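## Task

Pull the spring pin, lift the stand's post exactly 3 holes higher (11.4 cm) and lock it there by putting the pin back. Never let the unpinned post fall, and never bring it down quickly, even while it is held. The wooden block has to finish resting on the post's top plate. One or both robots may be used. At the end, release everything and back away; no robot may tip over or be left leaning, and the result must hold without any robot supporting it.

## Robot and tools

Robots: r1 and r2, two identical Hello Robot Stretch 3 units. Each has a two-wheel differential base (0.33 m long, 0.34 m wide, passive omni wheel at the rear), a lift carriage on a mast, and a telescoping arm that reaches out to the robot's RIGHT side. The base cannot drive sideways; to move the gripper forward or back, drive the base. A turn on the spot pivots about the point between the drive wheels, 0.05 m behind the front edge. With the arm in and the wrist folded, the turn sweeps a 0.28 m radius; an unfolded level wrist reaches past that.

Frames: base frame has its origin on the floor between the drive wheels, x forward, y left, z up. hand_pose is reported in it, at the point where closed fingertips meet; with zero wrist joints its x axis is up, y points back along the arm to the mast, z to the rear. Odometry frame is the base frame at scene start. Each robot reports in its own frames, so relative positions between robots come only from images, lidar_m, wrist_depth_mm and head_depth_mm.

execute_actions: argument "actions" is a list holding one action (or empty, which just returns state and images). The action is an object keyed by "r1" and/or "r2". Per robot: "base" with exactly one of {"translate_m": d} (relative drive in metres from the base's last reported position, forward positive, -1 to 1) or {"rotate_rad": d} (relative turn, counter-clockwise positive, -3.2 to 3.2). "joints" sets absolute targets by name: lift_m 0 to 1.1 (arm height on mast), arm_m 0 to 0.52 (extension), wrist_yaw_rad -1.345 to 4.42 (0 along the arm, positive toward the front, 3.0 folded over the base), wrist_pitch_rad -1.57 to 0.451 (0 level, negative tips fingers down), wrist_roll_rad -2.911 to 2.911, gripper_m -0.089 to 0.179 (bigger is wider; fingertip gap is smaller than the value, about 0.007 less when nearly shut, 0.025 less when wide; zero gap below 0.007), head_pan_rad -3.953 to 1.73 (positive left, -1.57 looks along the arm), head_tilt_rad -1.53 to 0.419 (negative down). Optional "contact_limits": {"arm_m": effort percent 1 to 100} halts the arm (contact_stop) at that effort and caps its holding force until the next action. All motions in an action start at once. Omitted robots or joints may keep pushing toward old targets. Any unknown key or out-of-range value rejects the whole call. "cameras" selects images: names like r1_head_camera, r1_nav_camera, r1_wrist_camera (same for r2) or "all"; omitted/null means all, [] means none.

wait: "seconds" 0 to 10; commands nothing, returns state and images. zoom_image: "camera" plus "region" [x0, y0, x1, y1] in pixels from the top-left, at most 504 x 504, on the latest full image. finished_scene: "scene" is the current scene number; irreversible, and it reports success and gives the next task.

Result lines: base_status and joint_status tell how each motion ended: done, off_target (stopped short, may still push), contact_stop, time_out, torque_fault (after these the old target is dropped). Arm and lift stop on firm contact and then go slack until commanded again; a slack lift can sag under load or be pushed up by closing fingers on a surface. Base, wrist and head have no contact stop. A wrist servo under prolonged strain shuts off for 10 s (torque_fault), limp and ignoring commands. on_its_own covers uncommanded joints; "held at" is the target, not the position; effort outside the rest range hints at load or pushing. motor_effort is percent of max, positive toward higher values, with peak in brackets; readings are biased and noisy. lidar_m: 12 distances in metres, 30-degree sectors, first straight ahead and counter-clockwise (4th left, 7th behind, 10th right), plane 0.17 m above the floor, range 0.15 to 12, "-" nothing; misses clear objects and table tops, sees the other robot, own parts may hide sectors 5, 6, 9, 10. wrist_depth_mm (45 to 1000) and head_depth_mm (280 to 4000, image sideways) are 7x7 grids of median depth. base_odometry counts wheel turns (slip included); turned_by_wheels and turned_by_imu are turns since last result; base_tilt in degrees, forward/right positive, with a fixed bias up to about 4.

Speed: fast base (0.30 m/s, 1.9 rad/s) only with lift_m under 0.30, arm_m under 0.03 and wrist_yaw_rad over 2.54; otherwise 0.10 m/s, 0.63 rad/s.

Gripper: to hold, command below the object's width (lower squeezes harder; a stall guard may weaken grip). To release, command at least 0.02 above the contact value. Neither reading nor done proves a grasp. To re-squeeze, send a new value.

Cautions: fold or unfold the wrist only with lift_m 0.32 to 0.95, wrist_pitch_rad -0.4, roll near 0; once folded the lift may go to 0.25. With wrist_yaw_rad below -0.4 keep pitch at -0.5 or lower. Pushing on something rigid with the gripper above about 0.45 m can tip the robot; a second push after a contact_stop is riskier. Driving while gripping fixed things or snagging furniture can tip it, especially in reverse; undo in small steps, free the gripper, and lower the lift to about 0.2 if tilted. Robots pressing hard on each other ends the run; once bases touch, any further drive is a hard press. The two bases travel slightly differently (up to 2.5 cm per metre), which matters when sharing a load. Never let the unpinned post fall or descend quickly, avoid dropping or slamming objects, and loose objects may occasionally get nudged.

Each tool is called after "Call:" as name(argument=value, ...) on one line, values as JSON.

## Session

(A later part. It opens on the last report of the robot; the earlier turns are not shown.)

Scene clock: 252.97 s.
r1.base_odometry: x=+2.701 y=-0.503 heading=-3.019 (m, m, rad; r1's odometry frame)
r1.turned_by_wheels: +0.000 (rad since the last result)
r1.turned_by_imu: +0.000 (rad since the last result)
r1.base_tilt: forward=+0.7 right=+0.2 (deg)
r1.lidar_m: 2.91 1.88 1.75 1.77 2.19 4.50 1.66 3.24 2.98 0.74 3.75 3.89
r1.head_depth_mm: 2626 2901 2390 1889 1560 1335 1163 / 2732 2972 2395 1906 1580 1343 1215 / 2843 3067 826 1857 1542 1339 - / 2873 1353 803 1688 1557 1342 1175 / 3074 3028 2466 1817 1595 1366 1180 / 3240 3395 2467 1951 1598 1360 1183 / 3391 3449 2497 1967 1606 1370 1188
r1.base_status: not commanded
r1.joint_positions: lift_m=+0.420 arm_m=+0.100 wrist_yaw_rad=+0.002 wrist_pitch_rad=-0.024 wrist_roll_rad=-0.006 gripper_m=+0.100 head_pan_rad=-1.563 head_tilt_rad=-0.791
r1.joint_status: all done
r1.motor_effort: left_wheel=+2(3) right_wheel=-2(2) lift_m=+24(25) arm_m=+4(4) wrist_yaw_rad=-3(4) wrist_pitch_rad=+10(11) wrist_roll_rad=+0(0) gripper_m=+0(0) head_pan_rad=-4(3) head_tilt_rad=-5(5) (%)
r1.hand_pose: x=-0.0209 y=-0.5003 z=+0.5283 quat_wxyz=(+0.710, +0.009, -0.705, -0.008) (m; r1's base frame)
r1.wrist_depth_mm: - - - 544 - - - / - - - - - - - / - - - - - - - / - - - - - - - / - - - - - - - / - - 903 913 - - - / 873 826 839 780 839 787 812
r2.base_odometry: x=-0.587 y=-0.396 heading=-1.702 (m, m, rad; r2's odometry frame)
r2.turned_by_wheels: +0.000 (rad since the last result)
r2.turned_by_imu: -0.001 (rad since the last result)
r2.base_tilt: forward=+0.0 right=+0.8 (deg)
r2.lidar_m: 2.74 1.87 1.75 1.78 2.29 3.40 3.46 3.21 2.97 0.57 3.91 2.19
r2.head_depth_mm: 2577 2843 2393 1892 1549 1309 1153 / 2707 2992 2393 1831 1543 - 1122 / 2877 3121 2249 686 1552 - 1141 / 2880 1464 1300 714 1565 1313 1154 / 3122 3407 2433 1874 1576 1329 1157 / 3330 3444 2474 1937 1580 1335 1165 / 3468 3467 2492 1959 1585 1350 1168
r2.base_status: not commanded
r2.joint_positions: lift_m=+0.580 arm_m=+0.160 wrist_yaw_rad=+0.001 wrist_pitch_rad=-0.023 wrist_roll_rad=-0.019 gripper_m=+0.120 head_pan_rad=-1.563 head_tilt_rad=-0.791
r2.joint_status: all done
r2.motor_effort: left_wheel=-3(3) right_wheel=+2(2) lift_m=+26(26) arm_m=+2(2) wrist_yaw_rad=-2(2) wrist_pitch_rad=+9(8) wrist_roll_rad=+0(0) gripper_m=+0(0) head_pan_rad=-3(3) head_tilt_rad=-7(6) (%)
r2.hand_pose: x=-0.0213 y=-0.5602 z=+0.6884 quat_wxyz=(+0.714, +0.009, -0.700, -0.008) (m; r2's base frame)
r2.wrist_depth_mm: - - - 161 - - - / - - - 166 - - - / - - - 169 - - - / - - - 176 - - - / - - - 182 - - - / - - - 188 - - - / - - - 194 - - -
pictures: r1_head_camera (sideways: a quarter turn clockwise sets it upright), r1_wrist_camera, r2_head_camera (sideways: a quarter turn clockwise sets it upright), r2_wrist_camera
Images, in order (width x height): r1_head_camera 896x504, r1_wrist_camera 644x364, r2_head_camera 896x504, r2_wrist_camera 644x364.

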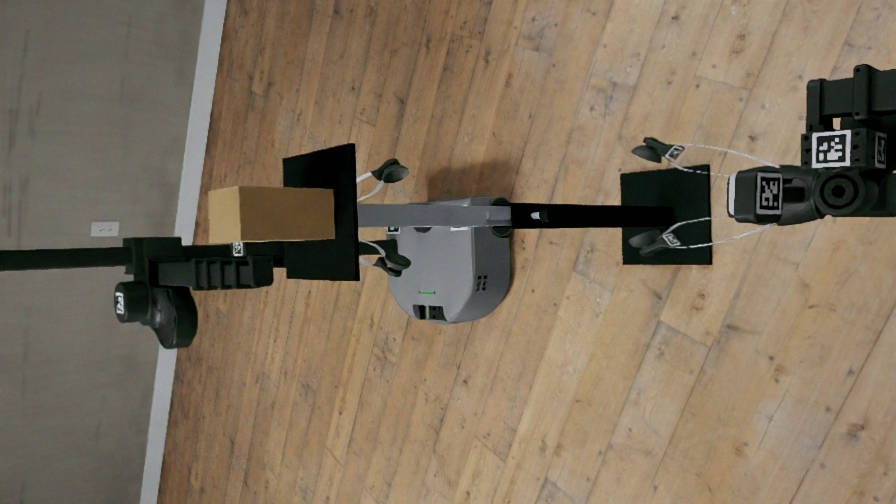

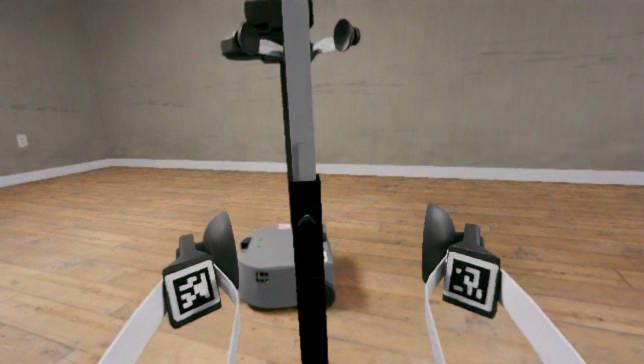

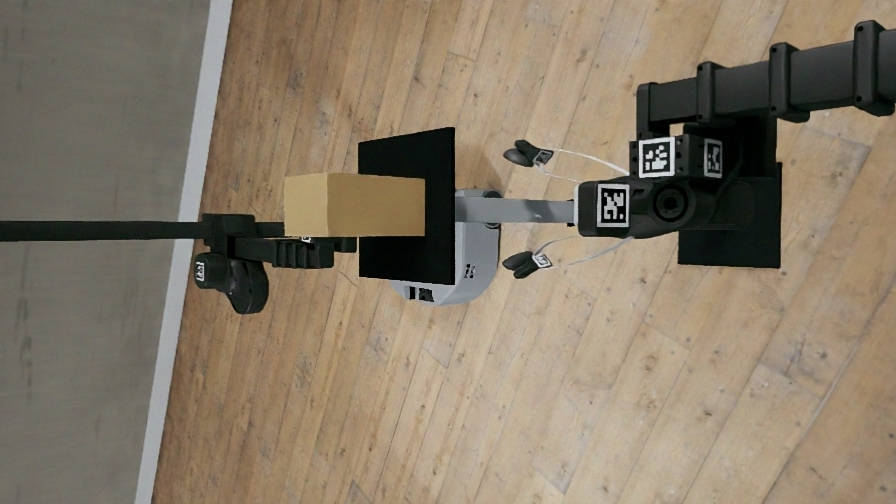

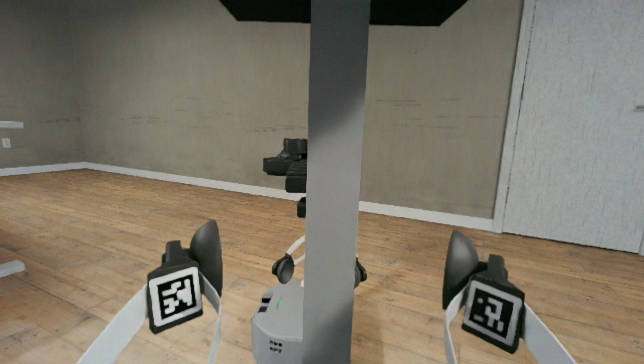

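Call:
execute_actions(actions=[{"r1": {"base": {"translate_m": 0.028}, "joints": {"lift_m": 0.37, "arm_m": 0.2}}, "r2": {"joints": {"arm_m": 0.19, "lift_m": 0.65}}}], cameras=["r1_head_camera", "r1_wrist_camera", "r2_head_camera", "r2_wrist_camera"])

Scene clock: 322.03 s.
r1.base_odometry: x=+2.673 y=-0.506 heading=-3.019 (m, m, rad; r1's odometry frame)
r1.turned_by_wheels: +0.000 (rad since the last result)
r1.turned_by_imu: +0.000 (rad since the last result)
r1.base_tilt: forward=+0.6 right=+0.3 (deg)
r1.lidar_m: 2.89 1.87 1.74 1.76 2.19 4.48 1.69 3.27 3.00 0.74 3.75 3.87
r1.head_depth_mm: 2620 2894 2397 1896 1570 1333 1157 / 2731 2982 2406 1904 1574 1368 1167 / 2866 3082 789 1796 1469 1386 1147 / 1318 1242 2182 1702 1584 1353 1175 / 3073 3177 2459 1887 1590 1355 1178 / 3268 3388 2464 1947 1605 1357 1185 / 3390 3442 2501 1953 1609 1365 1189
r1.base_status: done
r1.joint_positions: lift_m=+0.370 arm_m=+0.200 wrist_yaw_rad=+0.002 wrist_pitch_rad=-0.024 wrist_roll_rad=-0.006 gripper_m=+0.100 head_pan_rad=-1.563 head_tilt_rad=-0.791
r1.joint_status: all done
r1.motor_effort: left_wheel=+3(8) right_wheel=-2(3) lift_m=+18(22) arm_m=+4(5) wrist_yaw_rad=-3(3) wrist_pitch_rad=+10(10) wrist_roll_rad=+0(0) gripper_m=+1(0) head_pan_rad=-3(3) head_tilt_rad=-6(6) (%)
r1.hand_pose: x=-0.0210 y=-0.6003 z=+0.4788 quat_wxyz=(+0.710, +0.009, -0.705, -0.008) (m; r1's base frame)
r1.wrist_depth_mm: - - - 911 - - - / - - - 938 - - - / - - - - - - - / - - - 304 - - - / - - - 845 - - - / - - 797 782 957 - 910 / 799 773 771 697 745 731 718
r2.base_odometry: x=-0.587 y=-0.396 heading=-1.702 (m, m, rad; r2's odometry frame)
r2.turned_by_wheels: +0.000 (rad since the last result)
r2.turned_by_imu: -0.001 (rad since the last result)
r2.base_tilt: forward=+0.0 right=+0.8 (deg)
r2.lidar_m: 2.73 1.87 1.75 1.78 2.29 3.38 3.47 3.20 2.97 0.57 3.91 2.19
r2.head_depth_mm: 2588 2850 2399 1885 1556 1337 - / 2689 2974 2399 1848 1652 - 1149 / 2786 3079 1538 669 - 1263 1146 / 2974 3211 1470 704 1538 1299 1147 / 3128 3359 2418 1936 1567 1331 1155 / 3289 3437 2460 1937 1591 1339 1159 / 3514 3473 2499 1933 1589 1332 1164
r2.base_status: not commanded
r2.joint_positions: lift_m=+0.650 arm_m=+0.190 wrist_yaw_rad=+0.001 wrist_pitch_rad=-0.023 wrist_roll_rad=-0.019 gripper_m=+0.120 head_pan_rad=-1.563 head_tilt_rad=-0.791
r2.joint_status: all done
r2.motor_effort: left_wheel=-3(3) right_wheel=+2(2) lift_m=+26(27) arm_m=+3(4) wrist_yaw_rad=-1(1) wrist_pitch_rad=+8(9) wrist_roll_rad=+0(0) gripper_m=-1(0) head_pan_rad=-3(3) head_tilt_rad=-6(7) (%)
r2.hand_pose: x=-0.0213 y=-0.5902 z=+0.7584 quat_wxyz=(+0.714, +0.009, -0.700, -0.008) (m; r2's base frame)
r2.wrist_depth_mm: - - - 108 108 - - / - 73 73 78 73 72 72 / - - - 140 - - - / - - - 144 - - - / - - - 148 - - - / - - - 154 - - - / - - - 160 - - -
pictures: r1_head_camera (sideways: a quarter turn clockwise sets it upright), r1_wrist_camera, r2_head_camera (sideways: a quarter turn clockwise sets it upright), r2_wrist_camera
Images, in order (width x height): r1_head_camera 896x504, r1_wrist_camera 644x364, r2_head_camera 896x504, r2_wrist_camera 644x364.

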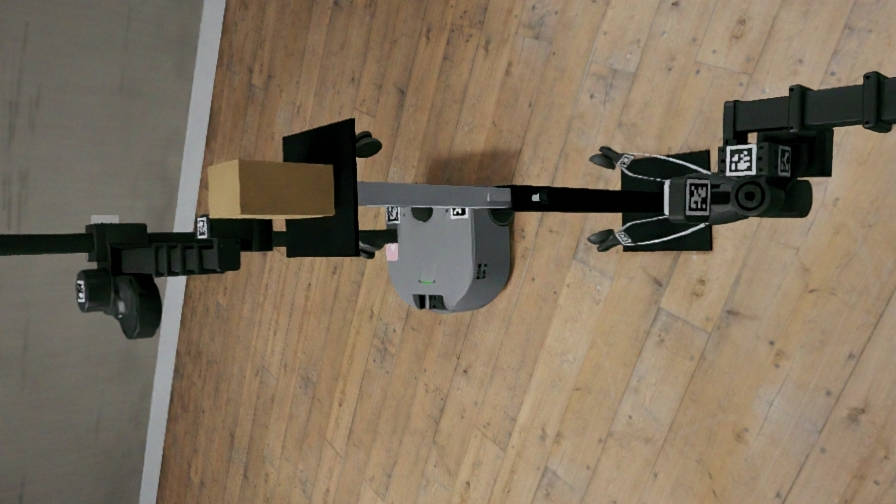

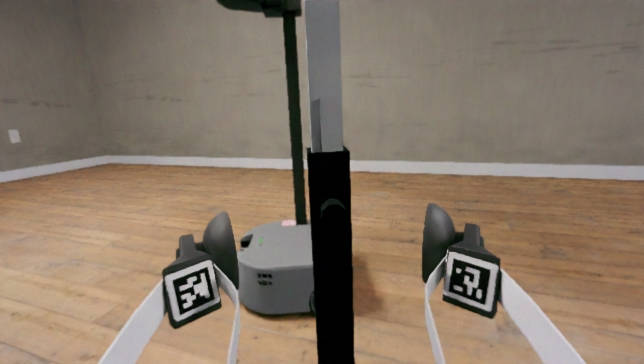

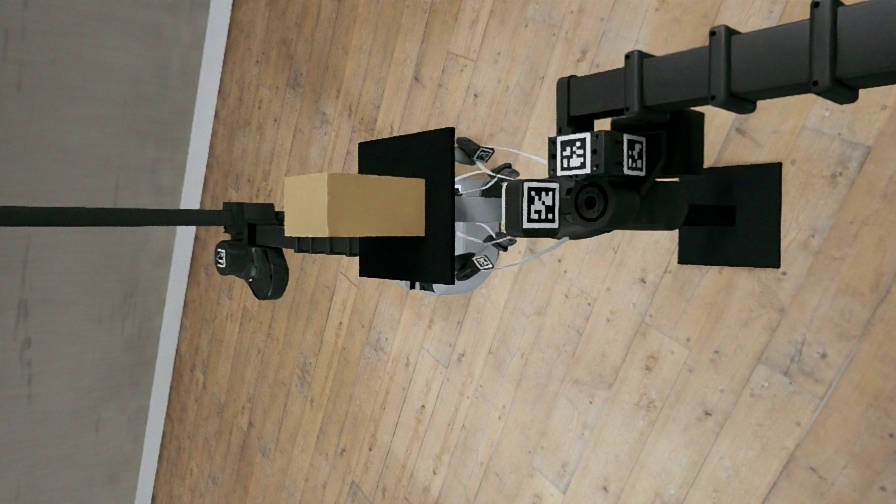

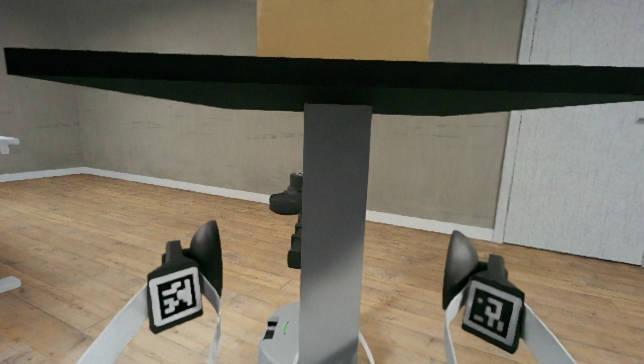

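Call:
execute_actions(actions=[{"r1": {"joints": {"lift_m": 0.358, "arm_m": 0.28}}, "r2": {"joints": {"lift_m": 0.685}}}], cameras=["r1_head_camera", "r1_wrist_camera", "r2_head_camera", "r2_wrist_camera"])

Scene clock: 336.10 s.
r1.base_odometry: x=+2.673 y=-0.506 heading=-3.019 (m, m, rad; r1's odometry frame)
r1.turned_by_wheels: +0.000 (rad since the last result)
r1.turned_by_imu: +0.000 (rad since the last result)
r1.base_tilt: forward=+0.6 right=+0.3 (deg)
r1.lidar_m: 2.89 1.87 1.73 1.75 2.18 4.47 1.69 3.28 2.99 0.74 3.74 3.87
r1.head_depth_mm: 2633 2906 2404 1896 1571 1335 1162 / 2730 2968 2407 1910 1577 1365 1189 / 2858 3043 789 1801 1507 - 1171 / 1287 1032 2190 1702 1588 1344 1177 / 3007 3237 2455 1881 1605 1354 1181 / 3274 3399 2484 1946 1608 1363 1182 / 3434 3438 2503 1965 1609 1367 1186
r1.base_status: not commanded
r1.joint_positions: lift_m=+0.358 arm_m=+0.280 wrist_yaw_rad=+0.002 wrist_pitch_rad=-0.023 wrist_roll_rad=-0.006 gripper_m=+0.100 head_pan_rad=-1.563 head_tilt_rad=-0.791
r1.joint_status: all done
r1.motor_effort: left_wheel=+2(2) right_wheel=-2(2) lift_m=+18(21) arm_m=+4(4) wrist_yaw_rad=-3(2) wrist_pitch_rad=+10(10) wrist_roll_rad=+0(0) gripper_m=+0(0) head_pan_rad=-3(4) head_tilt_rad=-5(4) (%)
r1.hand_pose: x=-0.0210 y=-0.6803 z=+0.4668 quat_wxyz=(+0.710, +0.009, -0.705, -0.008) (m; r1's base frame)
r1.wrist_depth_mm: - - - 206 - - - / - - - 214 - - - / - - - 221 - - - / - - - 221 - - - / - - - 227 - - - / - - 728 241 922 983 884 / 775 747 734 249 722 697 712
r2.base_odometry: x=-0.587 y=-0.396 heading=-1.702 (m, m, rad; r2's odometry frame)
r2.turned_by_wheels: +0.000 (rad since the last result)
r2.turned_by_imu: -0.001 (rad since the last result)
r2.base_tilt: forward=+0.0 right=+0.8 (deg)
r2.lidar_m: 2.74 1.87 1.75 1.78 2.29 3.40 3.47 3.20 2.97 0.57 3.91 2.20
r2.head_depth_mm: 2605 2887 2417 1871 1579 1370 - / 2644 3030 2413 1840 - 1269 1137 / 2744 3027 1531 668 - 1280 1150 / 2937 3179 1482 692 1518 1290 1152 / 3171 3416 2446 1916 1570 1332 1156 / 3279 3478 2483 1917 1571 1326 1163 / 3504 3512 2471 1940 1582 1334 1165
r2.base_status: not commanded
r2.joint_positions: lift_m=+0.685 arm_m=+0.190 wrist_yaw_rad=+0.001 wrist_pitch_rad=-0.023 wrist_roll_rad=-0.019 gripper_m=+0.120 head_pan_rad=-1.563 head_tilt_rad=-0.791
r2.joint_status: all done
r2.motor_effort: left_wheel=-3(3) right_wheel=+2(2) lift_m=+27(29) arm_m=+2(2) wrist_yaw_rad=-2(1) wrist_pitch_rad=+8(8) wrist_roll_rad=+0(0) gripper_m=+0(0) head_pan_rad=-3(3) head_tilt_rad=-6(6) (%)
r2.hand_pose: x=-0.0213 y=-0.5902 z=+0.7934 quat_wxyz=(+0.714, +0.009, -0.700, -0.008) (m; r2's base frame)
r2.wrist_depth_mm: - - - 108 108 - - / - - - 111 111 - - / - - - 114 115 - - / - 99 105 111 116 124 - / - - - 148 - 78 80 / - - - 154 - - - / - - - 160 - - -
pictures: r1_head_camera (sideways: a quarter turn clockwise sets it upright), r1_wrist_camera, r2_head_camera (sideways: a quarter turn clockwise sets it upright), r2_wrist_camera
Images, in order (width x height): r1_head_camera 896x504, r1_wrist_camera 644x364, r2_head_camera 896x504, r2_wrist_camera 644x364.

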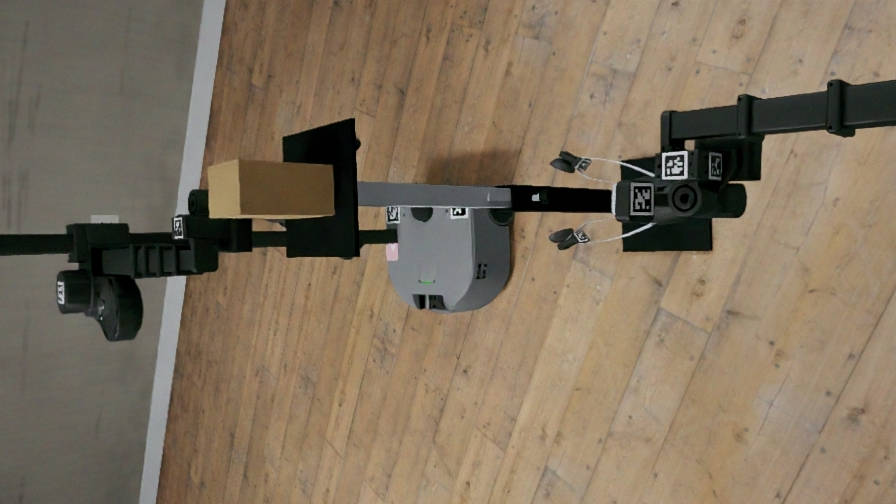

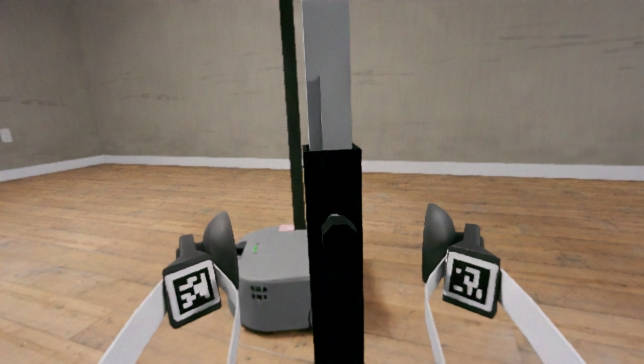

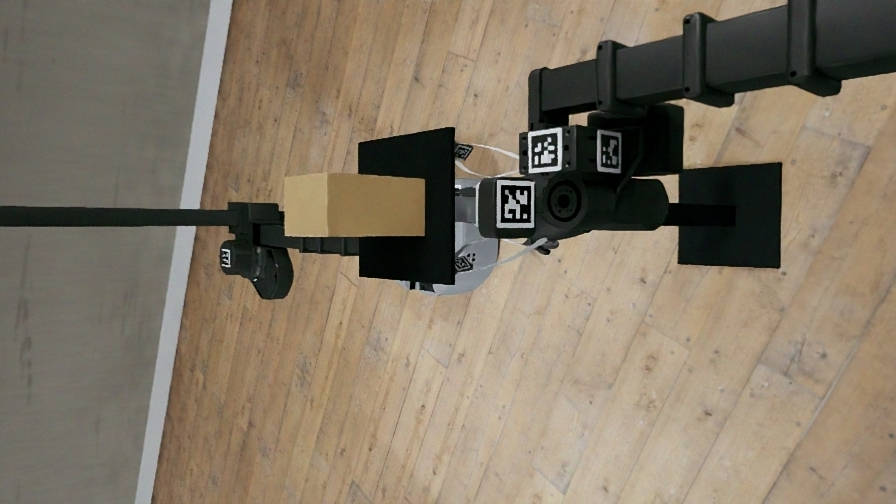

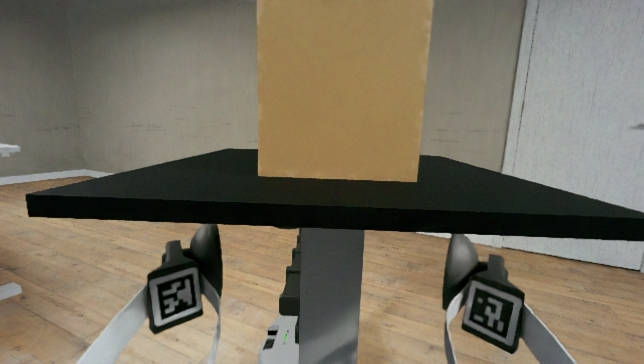

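Call:
execute_actions(actions=[{"r1": {"base": {"translate_m": -0.005}, "joints": {"arm_m": 0.31, "gripper_m": 0.07}}, "r2": {"joints": {"lift_m": 0.70}}}], cameras=["r1_head_camera", "r1_wrist_camera", "r2_wrist_camera"])

Scene clock: 359.23 s.
r1.base_odometry: x=+2.678 y=-0.506 heading=-3.019 (m, m, rad; r1's odometry frame)
r1.turned_by_wheels: +0.000 (rad since the last result)
r1.turned_by_imu: +0.000 (rad since the last result)
r1.base_tilt: forward=+0.7 right=+0.3 (deg)
r1.lidar_m: 2.89 1.87 1.74 1.75 2.19 4.48 1.69 3.28 2.99 0.74 3.77 3.88
r1.head_depth_mm: 2621 2892 2395 1888 1572 1335 1162 / 2735 2964 2406 1904 1576 1344 1186 / 2849 3066 793 1800 1543 1291 1173 / 1277 1090 2176 1691 1588 1338 1180 / 2964 3352 2464 1885 1602 1355 1178 / 3240 3401 2471 1945 1602 1362 1184 / 3447 3458 2490 1954 1612 1374 1188
r1.base_status: done
r1.joint_positions: lift_m=+0.358 arm_m=+0.310 wrist_yaw_rad=+0.002 wrist_pitch_rad=-0.023 wrist_roll_rad=-0.006 gripper_m=+0.070 head_pan_rad=-1.563 head_tilt_rad=-0.791
r1.joint_status: all done
r1.motor_effort: left_wheel=+2(5) right_wheel=-2(6) lift_m=+18(18) arm_m=+4(5) wrist_yaw_rad=-3(3) wrist_pitch_rad=+10(10) wrist_roll_rad=+0(0) gripper_m=+0(79) head_pan_rad=-3(3) head_tilt_rad=-5(5) (%)
r1.hand_pose: x=-0.0210 y=-0.7103 z=+0.4668 quat_wxyz=(+0.710, +0.009, -0.705, -0.008) (m; r1's base frame)
r1.wrist_depth_mm: - - - 179 - - - / - - - 186 - - - / - - - 192 - - - / - - - 188 - - - / - - - 196 - - - / - - - 205 865 910 897 / 794 761 718 215 741 728 699
r2.base_odometry: x=-0.587 y=-0.396 heading=-1.702 (m, m, rad; r2's odometry frame)
r2.turned_by_wheels: +0.000 (rad since the last result)
r2.turned_by_imu: -0.001 (rad since the last result)
r2.base_tilt: forward=+0.0 right=+0.8 (deg)
r2.lidar_m: 2.73 1.87 1.75 1.79 2.28 3.40 3.46 3.21 2.97 0.57 3.88 2.19
r2.head_depth_mm: 2585 2876 2398 1876 1593 - - / 2702 3003 2425 1843 - 1292 1134 / 2831 3141 1531 670 - 1273 1153 / 2962 3213 1480 692 1534 1294 1152 / 3128 3426 2460 1911 1571 1337 1156 / 3260 3441 2485 1919 1569 1342 1162 / 3468 3434 2480 1922 1586 1332 1163
r2.base_status: not commanded
r2.joint_positions: lift_m=+0.700 arm_m=+0.190 wrist_yaw_rad=+0.001 wrist_pitch_rad=-0.023 wrist_roll_rad=-0.019 gripper_m=+0.120 head_pan_rad=-1.563 head_tilt_rad=-0.791
r2.joint_status: all done
r2.motor_effort: left_wheel=-3(3) right_wheel=+2(2) lift_m=+26(28) arm_m=+3(3) wrist_yaw_rad=-1(1) wrist_pitch_rad=+8(8) wrist_roll_rad=+0(0) gripper_m=+0(1) head_pan_rad=-2(3) head_tilt_rad=-6(6) (%)
r2.hand_pose: x=-0.0213 y=-0.5902 z=+0.8085 quat_wxyz=(+0.714, +0.009, -0.700, -0.008) (m; r2's base frame)
r2.wrist_depth_mm: - - - 108 108 - - / - - - 111 111 - - / - - - 114 115 - - / - - 182 118 118 - - / - 96 98 101 104 108 - / - - - 153 81 81 84 / - - - 160 - - -
pictures: r1_head_camera (sideways: a quarter turn clockwise sets it upright), r1_wrist_camera, r2_wrist_camera
Images, in order (width x height): r1_head_camera 896x504, r1_wrist_camera 644x364, r2_wrist_camera 644x364.

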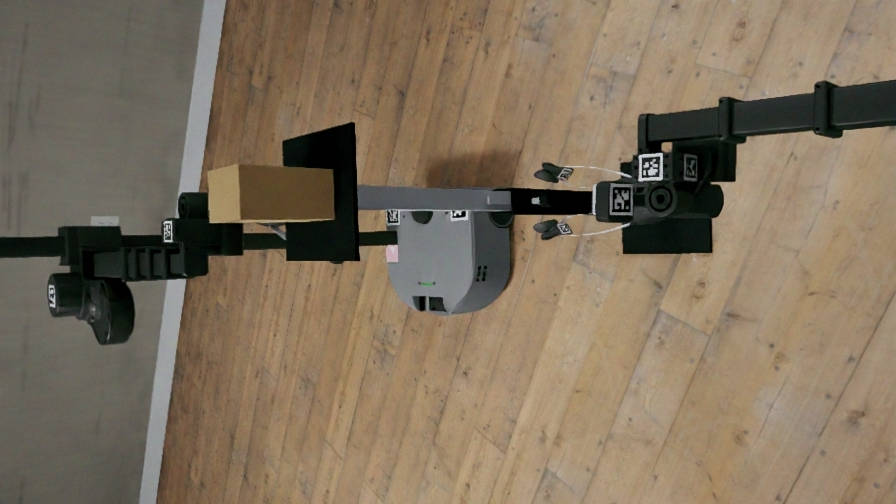

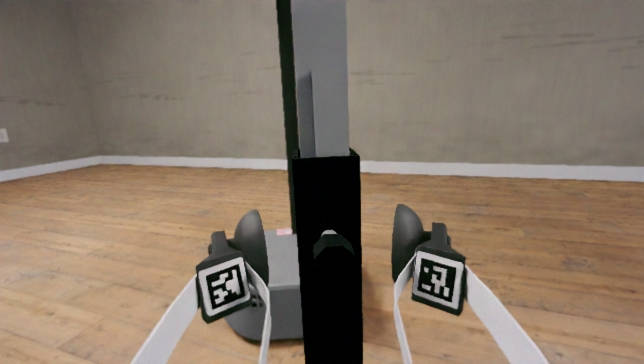

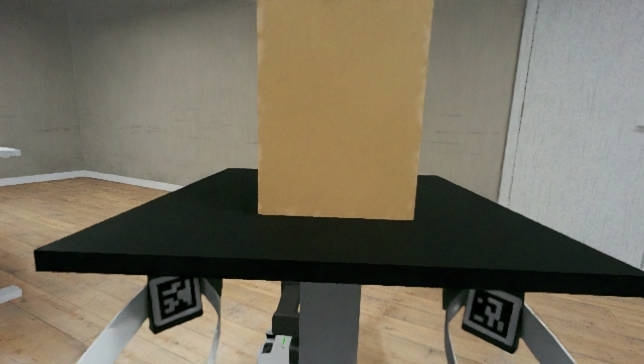

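Call:
execute_actions(actions=[{"r1": {"joints": {"gripper_m": -0.01}}, "r2": {"joints": {"gripper_m": -0.01}}}], cameras=["r1_head_camera", "r1_wrist_camera", "r2_wrist_camera"])

Scene clock: 372.47 s.
r1.base_odometry: x=+2.678 y=-0.506 heading=-3.019 (m, m, rad; r1's odometry frame)
r1.turned_by_wheels: +0.000 (rad since the last result)
r1.turned_by_imu: +0.000 (rad since the last result)
r1.base_tilt: forward=+0.7 right=+0.3 (deg)
r1.lidar_m: 2.89 1.87 1.74 1.75 2.18 4.46 1.68 3.27 2.99 0.74 3.75 3.89
r1.head_depth_mm: 2625 2895 2392 1899 1569 1339 1158 / 2717 2969 2407 1903 1569 1342 1193 / 2851 3057 795 1812 1542 1290 1167 / 1277 1087 2197 1697 1593 1342 1177 / 2984 3352 2455 1872 1591 1357 1180 / 3272 3403 2466 1932 1601 1363 1183 / 3412 3419 2502 1962 1609 1363 1185
r1.base_status: not commanded
r1.joint_positions: lift_m=+0.358 arm_m=+0.310 wrist_yaw_rad=-0.004 wrist_pitch_rad=-0.022 wrist_roll_rad=-0.006 gripper_m=-0.009 head_pan_rad=-1.563 head_tilt_rad=-0.791
r1.joint_status: all done
r1.motor_effort: left_wheel=+1(2) right_wheel=+0(2) lift_m=+18(18) arm_m=+4(4) wrist_yaw_rad=+4(4) wrist_pitch_rad=+10(10) wrist_roll_rad=+0(0) gripper_m=-12(86) head_pan_rad=-3(3) head_tilt_rad=-4(5) (%)
r1.hand_pose: x=-0.0223 y=-0.7104 z=+0.4673 quat_wxyz=(+0.709, +0.007, -0.705, -0.009) (m; r1's base frame)
r1.wrist_depth_mm: - - - 179 - - - / - - - 185 - - - / - - - 194 - - - / - - - 188 - - - / - - - 193 - - - / - - 910 205 - 942 889 / 787 763 712 216 736 734 693
r2.base_odometry: x=-0.587 y=-0.396 heading=-1.702 (m, m, rad; r2's odometry frame)
r2.turned_by_wheels: +0.000 (rad since the last result)
r2.turned_by_imu: -0.001 (rad since the last result)
r2.base_tilt: forward=+0.0 right=+0.8 (deg)
r2.lidar_m: 2.74 1.87 1.75 1.78 2.29 3.40 3.47 3.20 2.96 0.57 3.91 2.19
r2.head_depth_mm: 2600 2861 2435 1887 1578 - - / 2740 3005 2386 1825 - 1296 1143 / 2835 3104 1526 668 - 1278 1150 / 2937 3190 1467 695 1559 1303 1156 / 3112 3376 2457 1917 1572 1329 1149 / 3346 3449 2461 1932 1571 1338 1152 / 3524 3441 2456 1914 1588 1349 1163
r2.base_status: not commanded
r2.joint_positions: lift_m=+0.700 arm_m=+0.190 wrist_yaw_rad=+0.001 wrist_pitch_rad=-0.023 wrist_roll_rad=-0.019 gripper_m=-0.009 head_pan_rad=-1.563 head_tilt_rad=-0.791
r2.joint_status: all done
r2.motor_effort: left_wheel=-3(3) right_wheel=+2(2) lift_m=+26(26) arm_m=+0(2) wrist_yaw_rad=-1(1) wrist_pitch_rad=+8(8) wrist_roll_rad=+0(0) gripper_m=-20(97) head_pan_rad=-3(3) head_tilt_rad=-6(6) (%)
r2.hand_pose: x=-0.0213 y=-0.5906 z=+0.8085 quat_wxyz=(+0.714, +0.009, -0.700, -0.008) (m; r2's base frame)
r2.wrist_depth_mm: - - - 107 106 - - / - - - 110 110 - - / - - - 113 114 - - / - - 181 117 117 - - / - 96 99 101 104 108 - / - - 81 80 80 83 79 / - - - 158 - - -
pictures: r1_head_camera (sideways: a quarter turn clockwise sets it upright), r1_wrist_camera, r2_wrist_camera
Images, in order (width x height): r1_head_camera 896x504, r1_wrist_camera 644x364, r2_wrist_camera 644x364.

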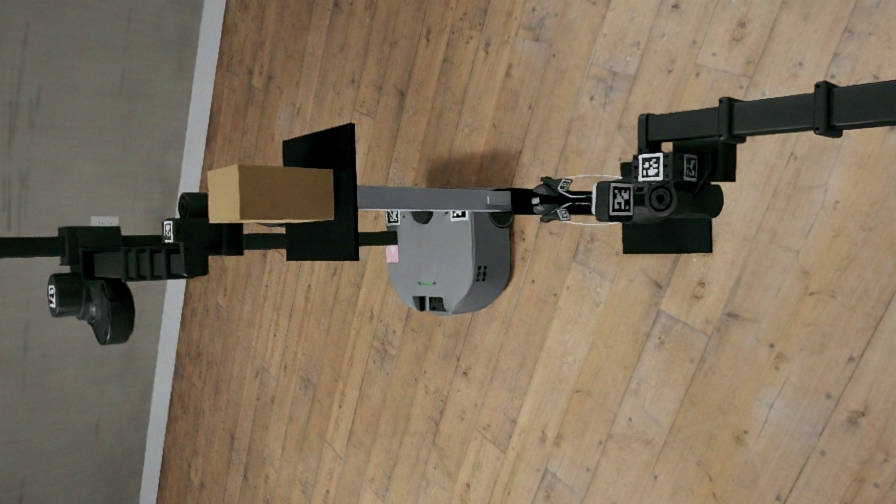

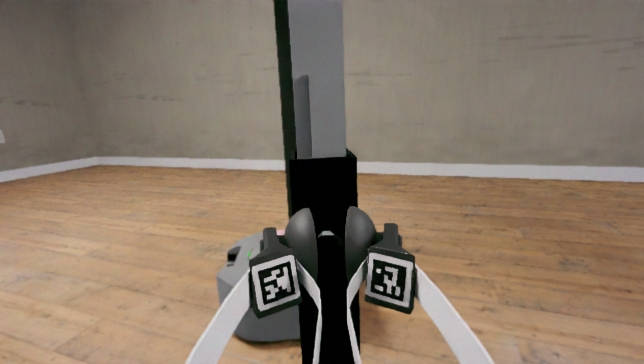

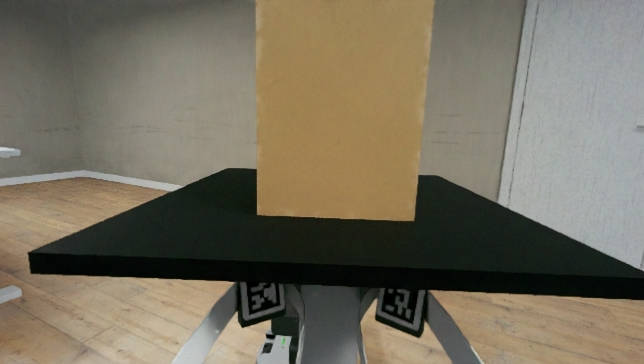

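Call:
execute_actions(actions=[{"r1": {"joints": {"gripper_m": -0.04}}, "r2": {"joints": {"gripper_m": -0.04}}}], cameras=["r1_wrist_camera"])

Scene clock: 376.57 s.
r1.base_odometry: x=+2.678 y=-0.506 heading=-3.019 (m, m, rad; r1's odometry frame)
r1.turned_by_wheels: +0.000 (rad since the last result)
r1.turned_by_imu: +0.000 (rad since the last result)
r1.base_tilt: forward=+0.6 right=+0.2 (deg)
r1.lidar_m: 2.90 1.87 1.74 1.75 2.18 4.48 1.68 3.28 2.99 0.74 3.77 3.87
r1.head_depth_mm: 2641 2879 2409 1891 1564 1341 1159 / 2735 2988 2406 1910 1570 1337 1183 / 2836 3051 796 1812 1544 1290 1178 / 1278 1091 2174 1699 1590 1340 1170 / 2972 3358 2462 1884 1595 1361 1178 / 3267 3383 2482 1953 1597 1363 1182 / 3385 3440 2488 1958 1610 1365 1186
r1.base_status: not commanded
r1.joint_positions: lift_m=+0.358 arm_m=+0.310 wrist_yaw_rad=-0.004 wrist_pitch_rad=-0.020 wrist_roll_rad=-0.006 gripper_m=-0.039 head_pan_rad=-1.563 head_tilt_rad=-0.791
r1.joint_status: all done
r1.motor_effort: left_wheel=+2(1) right_wheel=+0(0) lift_m=+18(18) arm_m=+4(4) wrist_yaw_rad=+3(5) wrist_pitch_rad=+9(9) wrist_roll_rad=+0(0) gripper_m=-22(98) head_pan_rad=-3(3) head_tilt_rad=-4(5) (%)
r1.hand_pose: x=-0.0224 y=-0.7104 z=+0.4677 quat_wxyz=(+0.710, +0.006, -0.705, -0.009) (m; r1's base frame)
r1.wrist_depth_mm: - - - 179 - - - / - - - 185 - - - / - - - 192 - - - / - - - 190 - - - / - - - 192 - - - / - - 887 203 - 921 940 / 790 783 711 216 710 723 711
r2.base_odometry: x=-0.587 y=-0.396 heading=-1.702 (m, m, rad; r2's odometry frame)
r2.turned_by_wheels: +0.000 (rad since the last result)
r2.turned_by_imu: -0.001 (rad since the last result)
r2.base_tilt: forward=+0.0 right=+0.8 (deg)
r2.lidar_m: 2.73 1.87 1.75 1.78 2.29 3.41 3.46 3.20 2.97 0.57 3.91 2.19
r2.head_depth_mm: 2556 2848 2383 1861 1585 - - / 2701 2978 2389 1833 - 1289 1133 / 2842 3091 1546 667 - 1282 1144 / 2926 3188 1475 693 1555 1299 1153 / 3107 3365 2443 1909 1574 1335 1164 / 3310 3410 2500 1912 1582 1332 1157 / 3483 3485 2448 1930 1576 1340 1160
r2.base_status: not commanded
r2.joint_positions: lift_m=+0.700 arm_m=+0.190 wrist_yaw_rad=+0.001 wrist_pitch_rad=-0.023 wrist_roll_rad=-0.019 gripper_m=-0.038 head_pan_rad=-1.563 head_tilt_rad=-0.791
r2.joint_status: all done
r2.motor_effort: left_wheel=-3(3) right_wheel=+2(2) lift_m=+27(27) arm_m=-2(3) wrist_yaw_rad=-2(2) wrist_pitch_rad=+8(8) wrist_roll_rad=+0(0) gripper_m=-33(100) head_pan_rad=-3(2) head_tilt_rad=-6(6) (%)
r2.hand_pose: x=-0.0212 y=-0.5909 z=+0.8085 quat_wxyz=(+0.714, +0.009, -0.700, -0.008) (m; r2's base frame)
r2.wrist_depth_mm: - - - 106 105 - - / - - - 108 109 - - / - - - 112 113 - - / - - 155 115 116 - - / - 96 98 101 104 108 - / - - 80 79 79 82 79 / - - - 157 - - -
pictures: r1_wrist_camera
Images, in order (width x height): r1_wrist_camera 644x364.

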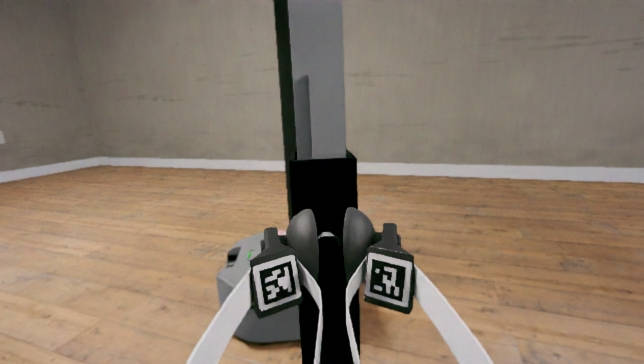

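Call:
execute_actions(actions=[{"r2": {"joints": {"lift_m": 0.706}}}], cameras=["r1_wrist_camera", "r2_wrist_camera"])

Scene clock: 380.87 s.
r1.base_odometry: x=+2.678 y=-0.506 heading=-3.019 (m, m, rad; r1's odometry frame)
r1.turned_by_wheels: +0.000 (rad since the last result)
r1.turned_by_imu: +0.000 (rad since the last result)
r1.base_tilt: forward=+0.7 right=+0.3 (deg)
r1.lidar_m: 2.90 1.87 1.74 1.76 2.18 4.48 1.69 3.28 2.99 0.74 3.76 3.87
r1.head_depth_mm: 2635 2897 2394 1895 1568 1336 1162 / 2738 2977 2401 1902 1569 1343 1186 / 2853 3052 796 1793 1545 1287 1168 / 1280 1089 2183 1690 1597 1342 1177 / 2994 3331 2450 1870 1593 1355 1179 / 3265 3395 2482 1949 1606 1362 1180 / 3379 3408 2479 1956 1610 1367 1183
r1.base_status: not commanded
r1.joint_positions: lift_m=+0.358 arm_m=+0.310 wrist_yaw_rad=-0.004 wrist_pitch_rad=-0.020 wrist_roll_rad=-0.006 gripper_m=-0.033 head_pan_rad=-1.563 head_tilt_rad=-0.791
r1.joint_status: not commanded
r1.on_its_own: gripper_m is held at -0.034, not at your -0.040, by its stall guard, which is not easing now
r1.motor_effort: left_wheel=+1(2) right_wheel=+0(0) lift_m=+18(18) arm_m=+4(4) wrist_yaw_rad=+5(4) wrist_pitch_rad=+9(9) wrist_roll_rad=+0(0) gripper_m=-20(20) head_pan_rad=-3(4) head_tilt_rad=-4(5) (%)
r1.hand_pose: x=-0.0224 y=-0.7104 z=+0.4677 quat_wxyz=(+0.710, +0.006, -0.705, -0.009) (m; r1's base frame)
r1.wrist_depth_mm: - - - 180 - - - / - - - 185 - - - / - - - 192 - - - / - - - 189 - - - / - - - 193 - - - / - - 898 204 - 939 882 / 800 775 710 218 716 722 701
r2.base_odometry: x=-0.587 y=-0.396 heading=-1.702 (m, m, rad; r2's odometry frame)
r2.turned_by_wheels: +0.000 (rad since the last result)
r2.turned_by_imu: -0.001 (rad since the last result)
r2.base_tilt: forward=+0.0 right=+0.8 (deg)
r2.lidar_m: 2.74 1.86 1.75 1.78 2.29 3.41 3.46 3.19 2.97 0.57 3.90 2.20
r2.head_depth_mm: 2556 2865 2380 1884 1584 - - / 2698 2970 2380 1831 - 1296 1141 / 2856 3107 1526 667 - 1285 1146 / 2954 3256 1483 694 1572 1298 1156 / 3105 3380 2440 1919 1553 1332 1160 / 3247 3406 2469 1913 1586 1342 1153 / 3513 3484 2475 1932 1583 1338 1163
r2.base_status: not commanded
r2.joint_positions: lift_m=+0.706 arm_m=+0.190 wrist_yaw_rad=+0.001 wrist_pitch_rad=-0.043 wrist_roll_rad=-0.019 gripper_m=-0.019 head_pan_rad=-1.563 head_tilt_rad=-0.791
r2.joint_status: all done
r2.on_its_own: gripper_m is held at -0.020, not at your -0.040, by its stall guard, which is still easing
r2.motor_effort: left_wheel=-2(2) right_wheel=+2(1) lift_m=+29(29) arm_m=-3(2) wrist_yaw_rad=-2(2) wrist_pitch_rad=+15(16) wrist_roll_rad=+0(0) gripper_m=-23(24) head_pan_rad=-3(3) head_tilt_rad=-6(6) (%)
r2.hand_pose: x=-0.0212 y=-0.5903 z=+0.8093 quat_wxyz=(+0.714, +0.016, -0.700, -0.015) (m; r2's base frame)
r2.wrist_depth_mm: - - - 104 104 - - / - - - 108 108 - - / - - - 111 112 - - / - - 157 115 116 - - / - 100 102 105 108 111 - / - - 81 82 80 81 82 / - - - 159 - - -
pictures: r1_wrist_camera, r2_wrist_camera
Images, in order (width x height): r1_wrist_camera 644x364, r2_wrist_camera 644x364.

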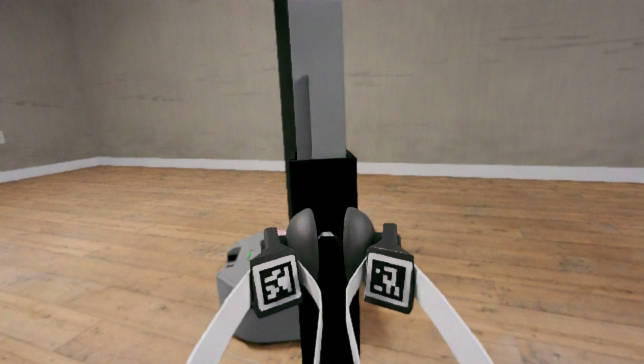

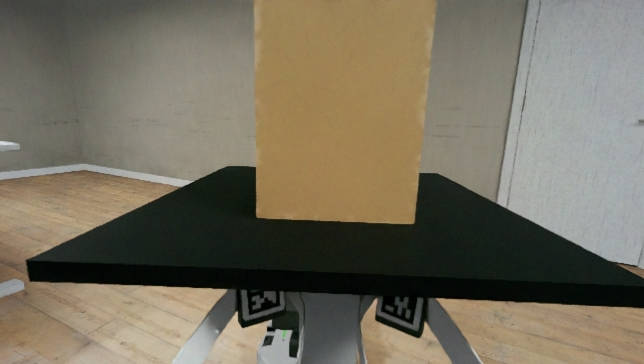

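Call:
execute_actions(actions=[{"r2": {"joints": {"lift_m": 0.712}}}], cameras=["r1_wrist_camera", "r2_wrist_camera"])

Scene clock: 394.20 s.
r1.base_odometry: x=+2.678 y=-0.506 heading=-3.019 (m, m, rad; r1's odometry frame)
r1.turned_by_wheels: +0.000 (rad since the last result)
r1.turned_by_imu: +0.000 (rad since the last result)
r1.base_tilt: forward=+0.6 right=+0.2 (deg)
r1.lidar_m: 2.89 1.87 1.73 1.75 2.18 4.46 1.69 3.26 2.99 0.74 3.74 3.89
r1.head_depth_mm: 2634 2886 2385 1890 1567 1339 1162 / 2728 2954 2389 1908 1579 1342 1186 / 2845 2979 795 1800 1535 1286 1172 / 1267 1007 2184 1698 1591 1337 1174 / 2934 3352 2459 1885 1593 1355 1180 / 3247 3404 2473 1940 1600 1361 1182 / 3436 3454 2497 1962 1612 1367 1185
r1.base_status: not commanded
r1.joint_positions: lift_m=+0.358 arm_m=+0.310 wrist_yaw_rad=-0.004 wrist_pitch_rad=-0.020 wrist_roll_rad=-0.006 gripper_m=-0.033 head_pan_rad=-1.563 head_tilt_rad=-0.791
r1.joint_status: not commanded
r1.on_its_own: gripper_m is held at -0.034, not at your -0.040, by its stall guard, which is not easing now
r1.motor_effort: left_wheel=+1(1) right_wheel=+0(0) lift_m=+18(19) arm_m=+4(4) wrist_yaw_rad=+5(4) wrist_pitch_rad=+9(8) wrist_roll_rad=+0(0) gripper_m=-20(20) head_pan_rad=-3(3) head_tilt_rad=-5(5) (%)
r1.hand_pose: x=-0.0224 y=-0.7104 z=+0.4677 quat_wxyz=(+0.710, +0.006, -0.705, -0.009) (m; r1's base frame)
r1.wrist_depth_mm: - - - 178 - - - / - - - 184 - - - / - - - 193 - - - / - - - 191 - - - / - - - 193 - - - / - - 918 205 - 918 892 / 784 778 714 218 741 723 720
r2.base_odometry: x=-0.587 y=-0.396 heading=-1.702 (m, m, rad; r2's odometry frame)
r2.turned_by_wheels: +0.000 (rad since the last result)
r2.turned_by_imu: -0.001 (rad since the last result)
r2.base_tilt: forward=+0.0 right=+0.9 (deg)
r2.lidar_m: 2.75 1.87 1.75 1.78 2.29 3.40 3.48 3.18 2.96 0.57 3.91 2.19
r2.head_depth_mm: 2579 2868 2399 1889 1581 - - / 2693 3019 2403 1840 - 1301 1147 / 2836 3047 1547 663 - 1288 1147 / 2927 3230 1461 694 1559 1300 1147 / 3149 3423 2448 1916 1569 1332 1155 / 3294 3418 2471 1925 1572 1329 1157 / 3579 3439 2501 1934 1585 1333 1154
r2.base_status: not commanded
r2.joint_positions: lift_m=+0.711 arm_m=+0.190 wrist_yaw_rad=+0.001 wrist_pitch_rad=-0.064 wrist_roll_rad=-0.019 gripper_m=-0.015 head_pan_rad=-1.563 head_tilt_rad=-0.791
r2.joint_status: all done
r2.on_its_own: gripper_m is held at -0.017, not at your -0.040, by its stall guard, which is not easing now
r2.motor_effort: left_wheel=-2(2) right_wheel=+1(1) lift_m=+31(31) arm_m=-2(3) wrist_yaw_rad=-2(2) wrist_pitch_rad=+23(23) wrist_roll_rad=+0(0) gripper_m=-23(21) head_pan_rad=-3(3) head_tilt_rad=-6(6) (%)
r2.hand_pose: x=-0.0212 y=-0.5895 z=+0.8098 quat_wxyz=(+0.714, +0.023, -0.700, -0.022) (m; r2's base frame)
r2.wrist_depth_mm: - - - 103 103 - - / - - - 107 107 - - / - - - 111 112 - - / - - 156 115 116 - - / - 103 106 108 111 114 - / - 83 81 81 82 80 81 / - - - 161 - - -
pictures: r1_wrist_camera, r2_wrist_camera
Images, in order (width x height): r1_wrist_camera 644x364, r2_wrist_camera 644x364.

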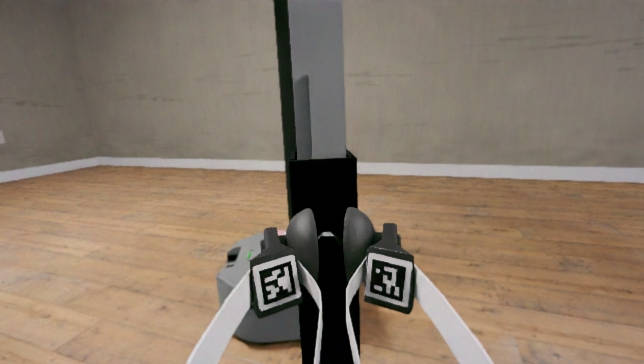

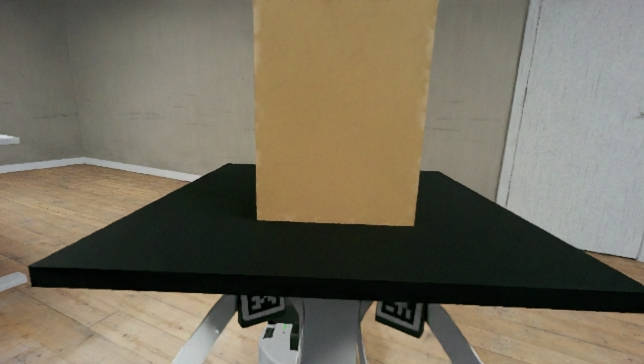

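Call:
execute_actions(actions=[{"r2": {"joints": {"lift_m": 0.718}}}], cameras=["r1_wrist_camera", "r2_wrist_camera"])

Scene clock: 401.10 s.
r1.base_odometry: x=+2.678 y=-0.506 heading=-3.019 (m, m, rad; r1's odometry frame)
r1.turned_by_wheels: +0.000 (rad since the last result)
r1.turned_by_imu: +0.000 (rad since the last result)
r1.base_tilt: forward=+0.6 right=+0.2 (deg)
r1.lidar_m: 2.90 1.88 1.73 1.76 2.19 4.46 1.69 3.26 2.99 0.74 3.75 3.86
r1.head_depth_mm: 2641 2908 2380 1901 1567 1337 1163 / 2712 2967 2410 1907 1577 1338 1189 / 2865 2970 793 1810 1544 1292 1169 / 1269 1007 2194 1689 1590 1346 1174 / 2932 3359 2457 1881 1594 1360 1178 / 3265 3407 2491 1954 1602 1365 1187 / 3433 3490 2506 1957 1609 1363 1186
r1.base_status: not commanded
r1.joint_positions: lift_m=+0.358 arm_m=+0.310 wrist_yaw_rad=-0.004 wrist_pitch_rad=-0.020 wrist_roll_rad=-0.006 gripper_m=-0.033 head_pan_rad=-1.563 head_tilt_rad=-0.791
r1.joint_status: not commanded
r1.on_its_own: gripper_m is held at -0.034, not at your -0.040, by its stall guard, which is not easing now
r1.motor_effort: left_wheel=+2(1) right_wheel=+0(0) lift_m=+18(18) arm_m=+4(4) wrist_yaw_rad=+4(5) wrist_pitch_rad=+9(9) wrist_roll_rad=+0(0) gripper_m=-20(20) head_pan_rad=-3(3) head_tilt_rad=-5(5) (%)
r1.hand_pose: x=-0.0224 y=-0.7104 z=+0.4677 quat_wxyz=(+0.710, +0.006, -0.705, -0.009) (m; r1's base frame)
r1.wrist_depth_mm: - - - 179 - - - / - - - 185 - - - / - - - 193 - - - / - - - 188 - - - / - - - 194 - - - / - - 894 206 - 906 917 / 790 789 694 217 729 728 695
r2.base_odometry: x=-0.587 y=-0.396 heading=-1.702 (m, m, rad; r2's odometry frame)
r2.turned_by_wheels: +0.000 (rad since the last result)
r2.turned_by_imu: -0.001 (rad since the last result)
r2.base_tilt: forward=+0.0 right=+0.8 (deg)
r2.lidar_m: 2.73 1.86 1.75 1.78 2.29 3.40 3.46 3.20 2.97 0.57 3.92 2.19
r2.head_depth_mm: 2616 2853 2357 1886 1592 - - / 2684 2977 2401 1876 - 1297 1140 / 2849 3104 1549 665 - 1285 1151 / 2980 3183 1475 694 1562 1297 1154 / 3106 3397 2437 1918 1578 1325 1154 / 3250 3436 2480 1936 1570 1328 1160 / 3468 3506 2476 1936 1575 1336 1162
r2.base_status: not commanded
r2.joint_positions: lift_m=+0.717 arm_m=+0.190 wrist_yaw_rad=+0.001 wrist_pitch_rad=-0.085 wrist_roll_rad=-0.019 gripper_m=-0.015 head_pan_rad=-1.563 head_tilt_rad=-0.791
r2.joint_status: all done
r2.on_its_own: gripper_m is held at -0.017, not at your -0.040, by its stall guard, which is not easing now
r2.motor_effort: left_wheel=-2(2) right_wheel=+1(1) lift_m=+32(33) arm_m=-3(3) wrist_yaw_rad=-1(1) wrist_pitch_rad=+30(30) wrist_roll_rad=+0(0) gripper_m=-22(22) head_pan_rad=-2(2) head_tilt_rad=-6(6) (%)
r2.hand_pose: x=-0.0212 y=-0.5886 z=+0.8105 quat_wxyz=(+0.713, +0.031, -0.700, -0.030) (m; r2's base frame)
r2.wrist_depth_mm: - - - 102 102 - - / - - - 106 106 - - / - - - 110 111 - - / - - 158 115 116 - - / - 106 109 111 114 117 - / - 83 82 84 82 83 84 / - - - 164 - - -
pictures: r1_wrist_camera, r2_wrist_camera
Images, in order (width x height): r1_wrist_camera 644x364, r2_wrist_camera 644x364.

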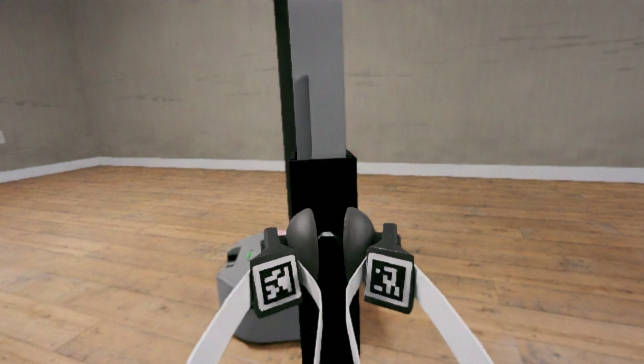

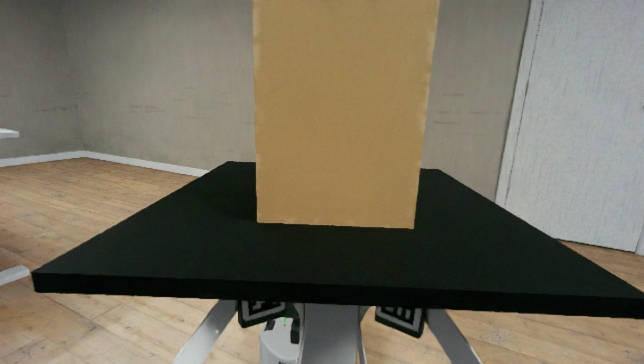

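Call:
execute_actions(actions=[{"r2": {"joints": {"lift_m": 0.724}}}], cameras=["r1_wrist_camera", "r2_wrist_camera"])

Scene clock: 408.97 s.
r1.base_odometry: x=+2.678 y=-0.506 heading=-3.019 (m, m, rad; r1's odometry frame)
r1.turned_by_wheels: +0.000 (rad since the last result)
r1.turned_by_imu: +0.000 (rad since the last result)
r1.base_tilt: forward=+0.6 right=+0.2 (deg)
r1.lidar_m: 2.89 1.87 1.74 1.75 2.18 4.46 1.69 3.28 3.00 0.74 3.75 3.87
r1.head_depth_mm: 2613 2887 2386 1894 1570 1333 1162 / 2725 2963 2389 1907 1569 1342 1187 / 2848 3006 794 1800 1541 1290 1171 / 1264 1007 2186 1704 1593 1338 1171 / 2945 3332 2453 1878 1596 1355 1182 / 3226 3415 2480 1946 1600 1361 1185 / 3412 3425 2493 1949 1603 1369 1185
r1.base_status: not commanded
r1.joint_positions: lift_m=+0.358 arm_m=+0.310 wrist_yaw_rad=-0.004 wrist_pitch_rad=-0.020 wrist_roll_rad=-0.006 gripper_m=-0.033 head_pan_rad=-1.563 head_tilt_rad=-0.791
r1.joint_status: not commanded
r1.on_its_own: gripper_m is held at -0.034, not at your -0.040, by its stall guard, which is not easing now
r1.motor_effort: left_wheel=+2(2) right_wheel=+0(0) lift_m=+18(18) arm_m=+4(4) wrist_yaw_rad=+5(4) wrist_pitch_rad=+9(8) wrist_roll_rad=+0(0) gripper_m=-20(20) head_pan_rad=-3(3) head_tilt_rad=-5(4) (%)
r1.hand_pose: x=-0.0224 y=-0.7104 z=+0.4677 quat_wxyz=(+0.710, +0.006, -0.705, -0.009) (m; r1's base frame)
r1.wrist_depth_mm: - - - 180 - - - / - - - 185 - - - / - - - 192 - - - / - - - 190 - - - / - - - 194 - - - / - - 935 205 - 917 901 / 805 760 697 217 727 730 719
r2.base_odometry: x=-0.587 y=-0.396 heading=-1.702 (m, m, rad; r2's odometry frame)
r2.turned_by_wheels: +0.000 (rad since the last result)
r2.turned_by_imu: -0.001 (rad since the last result)
r2.base_tilt: forward=+0.0 right=+0.8 (deg)
r2.lidar_m: 2.74 1.87 1.75 1.78 2.29 3.41 3.47 3.19 2.97 0.57 3.91 2.19
r2.head_depth_mm: 2628 2810 2402 1893 1581 - - / 2718 2973 2393 1880 - 1290 1145 / 2830 3110 1521 661 - 1291 1149 / 2968 3201 1469 691 1565 1299 1149 / 3135 3353 2456 1903 1569 1334 1154 / 3287 3427 2480 1922 1579 1329 1162 / 3484 3467 2479 1939 1586 1338 1166
r2.base_status: not commanded
r2.joint_positions: lift_m=+0.723 arm_m=+0.190 wrist_yaw_rad=+0.001 wrist_pitch_rad=-0.105 wrist_roll_rad=-0.019 gripper_m=-0.015 head_pan_rad=-1.563 head_tilt_rad=-0.791
r2.joint_status: all done
r2.on_its_own: gripper_m is held at -0.017, not at your -0.040, by its stall guard, which is not easing now; wrist_pitch_rad is at rest, and its effort (+36) is outside its rest range (-20 to +32)
r2.motor_effort: left_wheel=-2(1) right_wheel=+1(1) lift_m=+33(33) arm_m=-2(3) wrist_yaw_rad=-1(1) wrist_pitch_rad=+36(38) wrist_roll_rad=+0(0) gripper_m=-22(22) head_pan_rad=-2(3) head_tilt_rad=-6(6) (%)
r2.hand_pose: x=-0.0212 y=-0.5876 z=+0.8113 quat_wxyz=(+0.713, +0.038, -0.699, -0.037) (m; r2's base frame)
r2.wrist_depth_mm: - - - 101 102 - - / - - - 106 106 - - / - - - 110 111 - - / - - 160 116 117 - - / - 110 112 115 117 120 - / - 85 86 83 84 86 88 / - - - 166 - - -
pictures: r1_wrist_camera, r2_wrist_camera
Images, in order (width x height): r1_wrist_camera 644x364, r2_wrist_camera 644x364.

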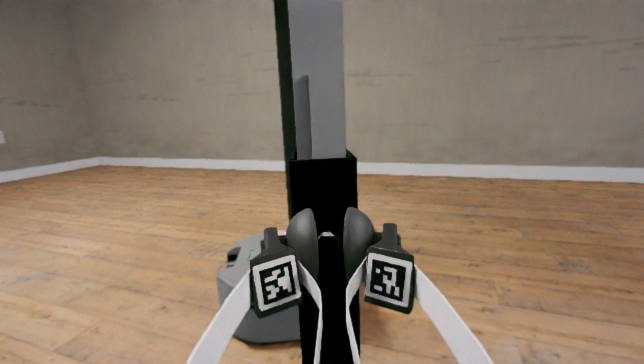

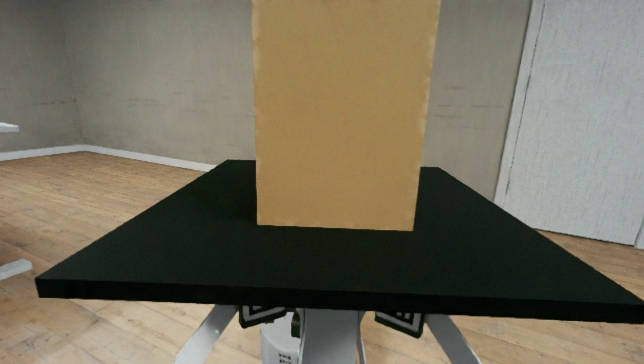

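Call:
zoom_image(camera="r1_wrist_camera", region=[260, 50, 380, 170])

Region (260, 50, 380, 170) of r1_wrist_camera's 644x364 image, scaled by 4.200.

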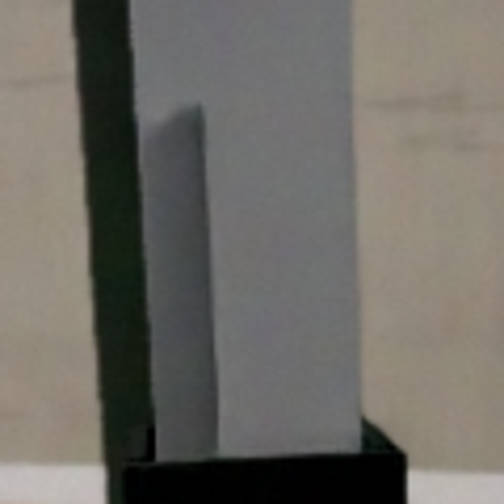

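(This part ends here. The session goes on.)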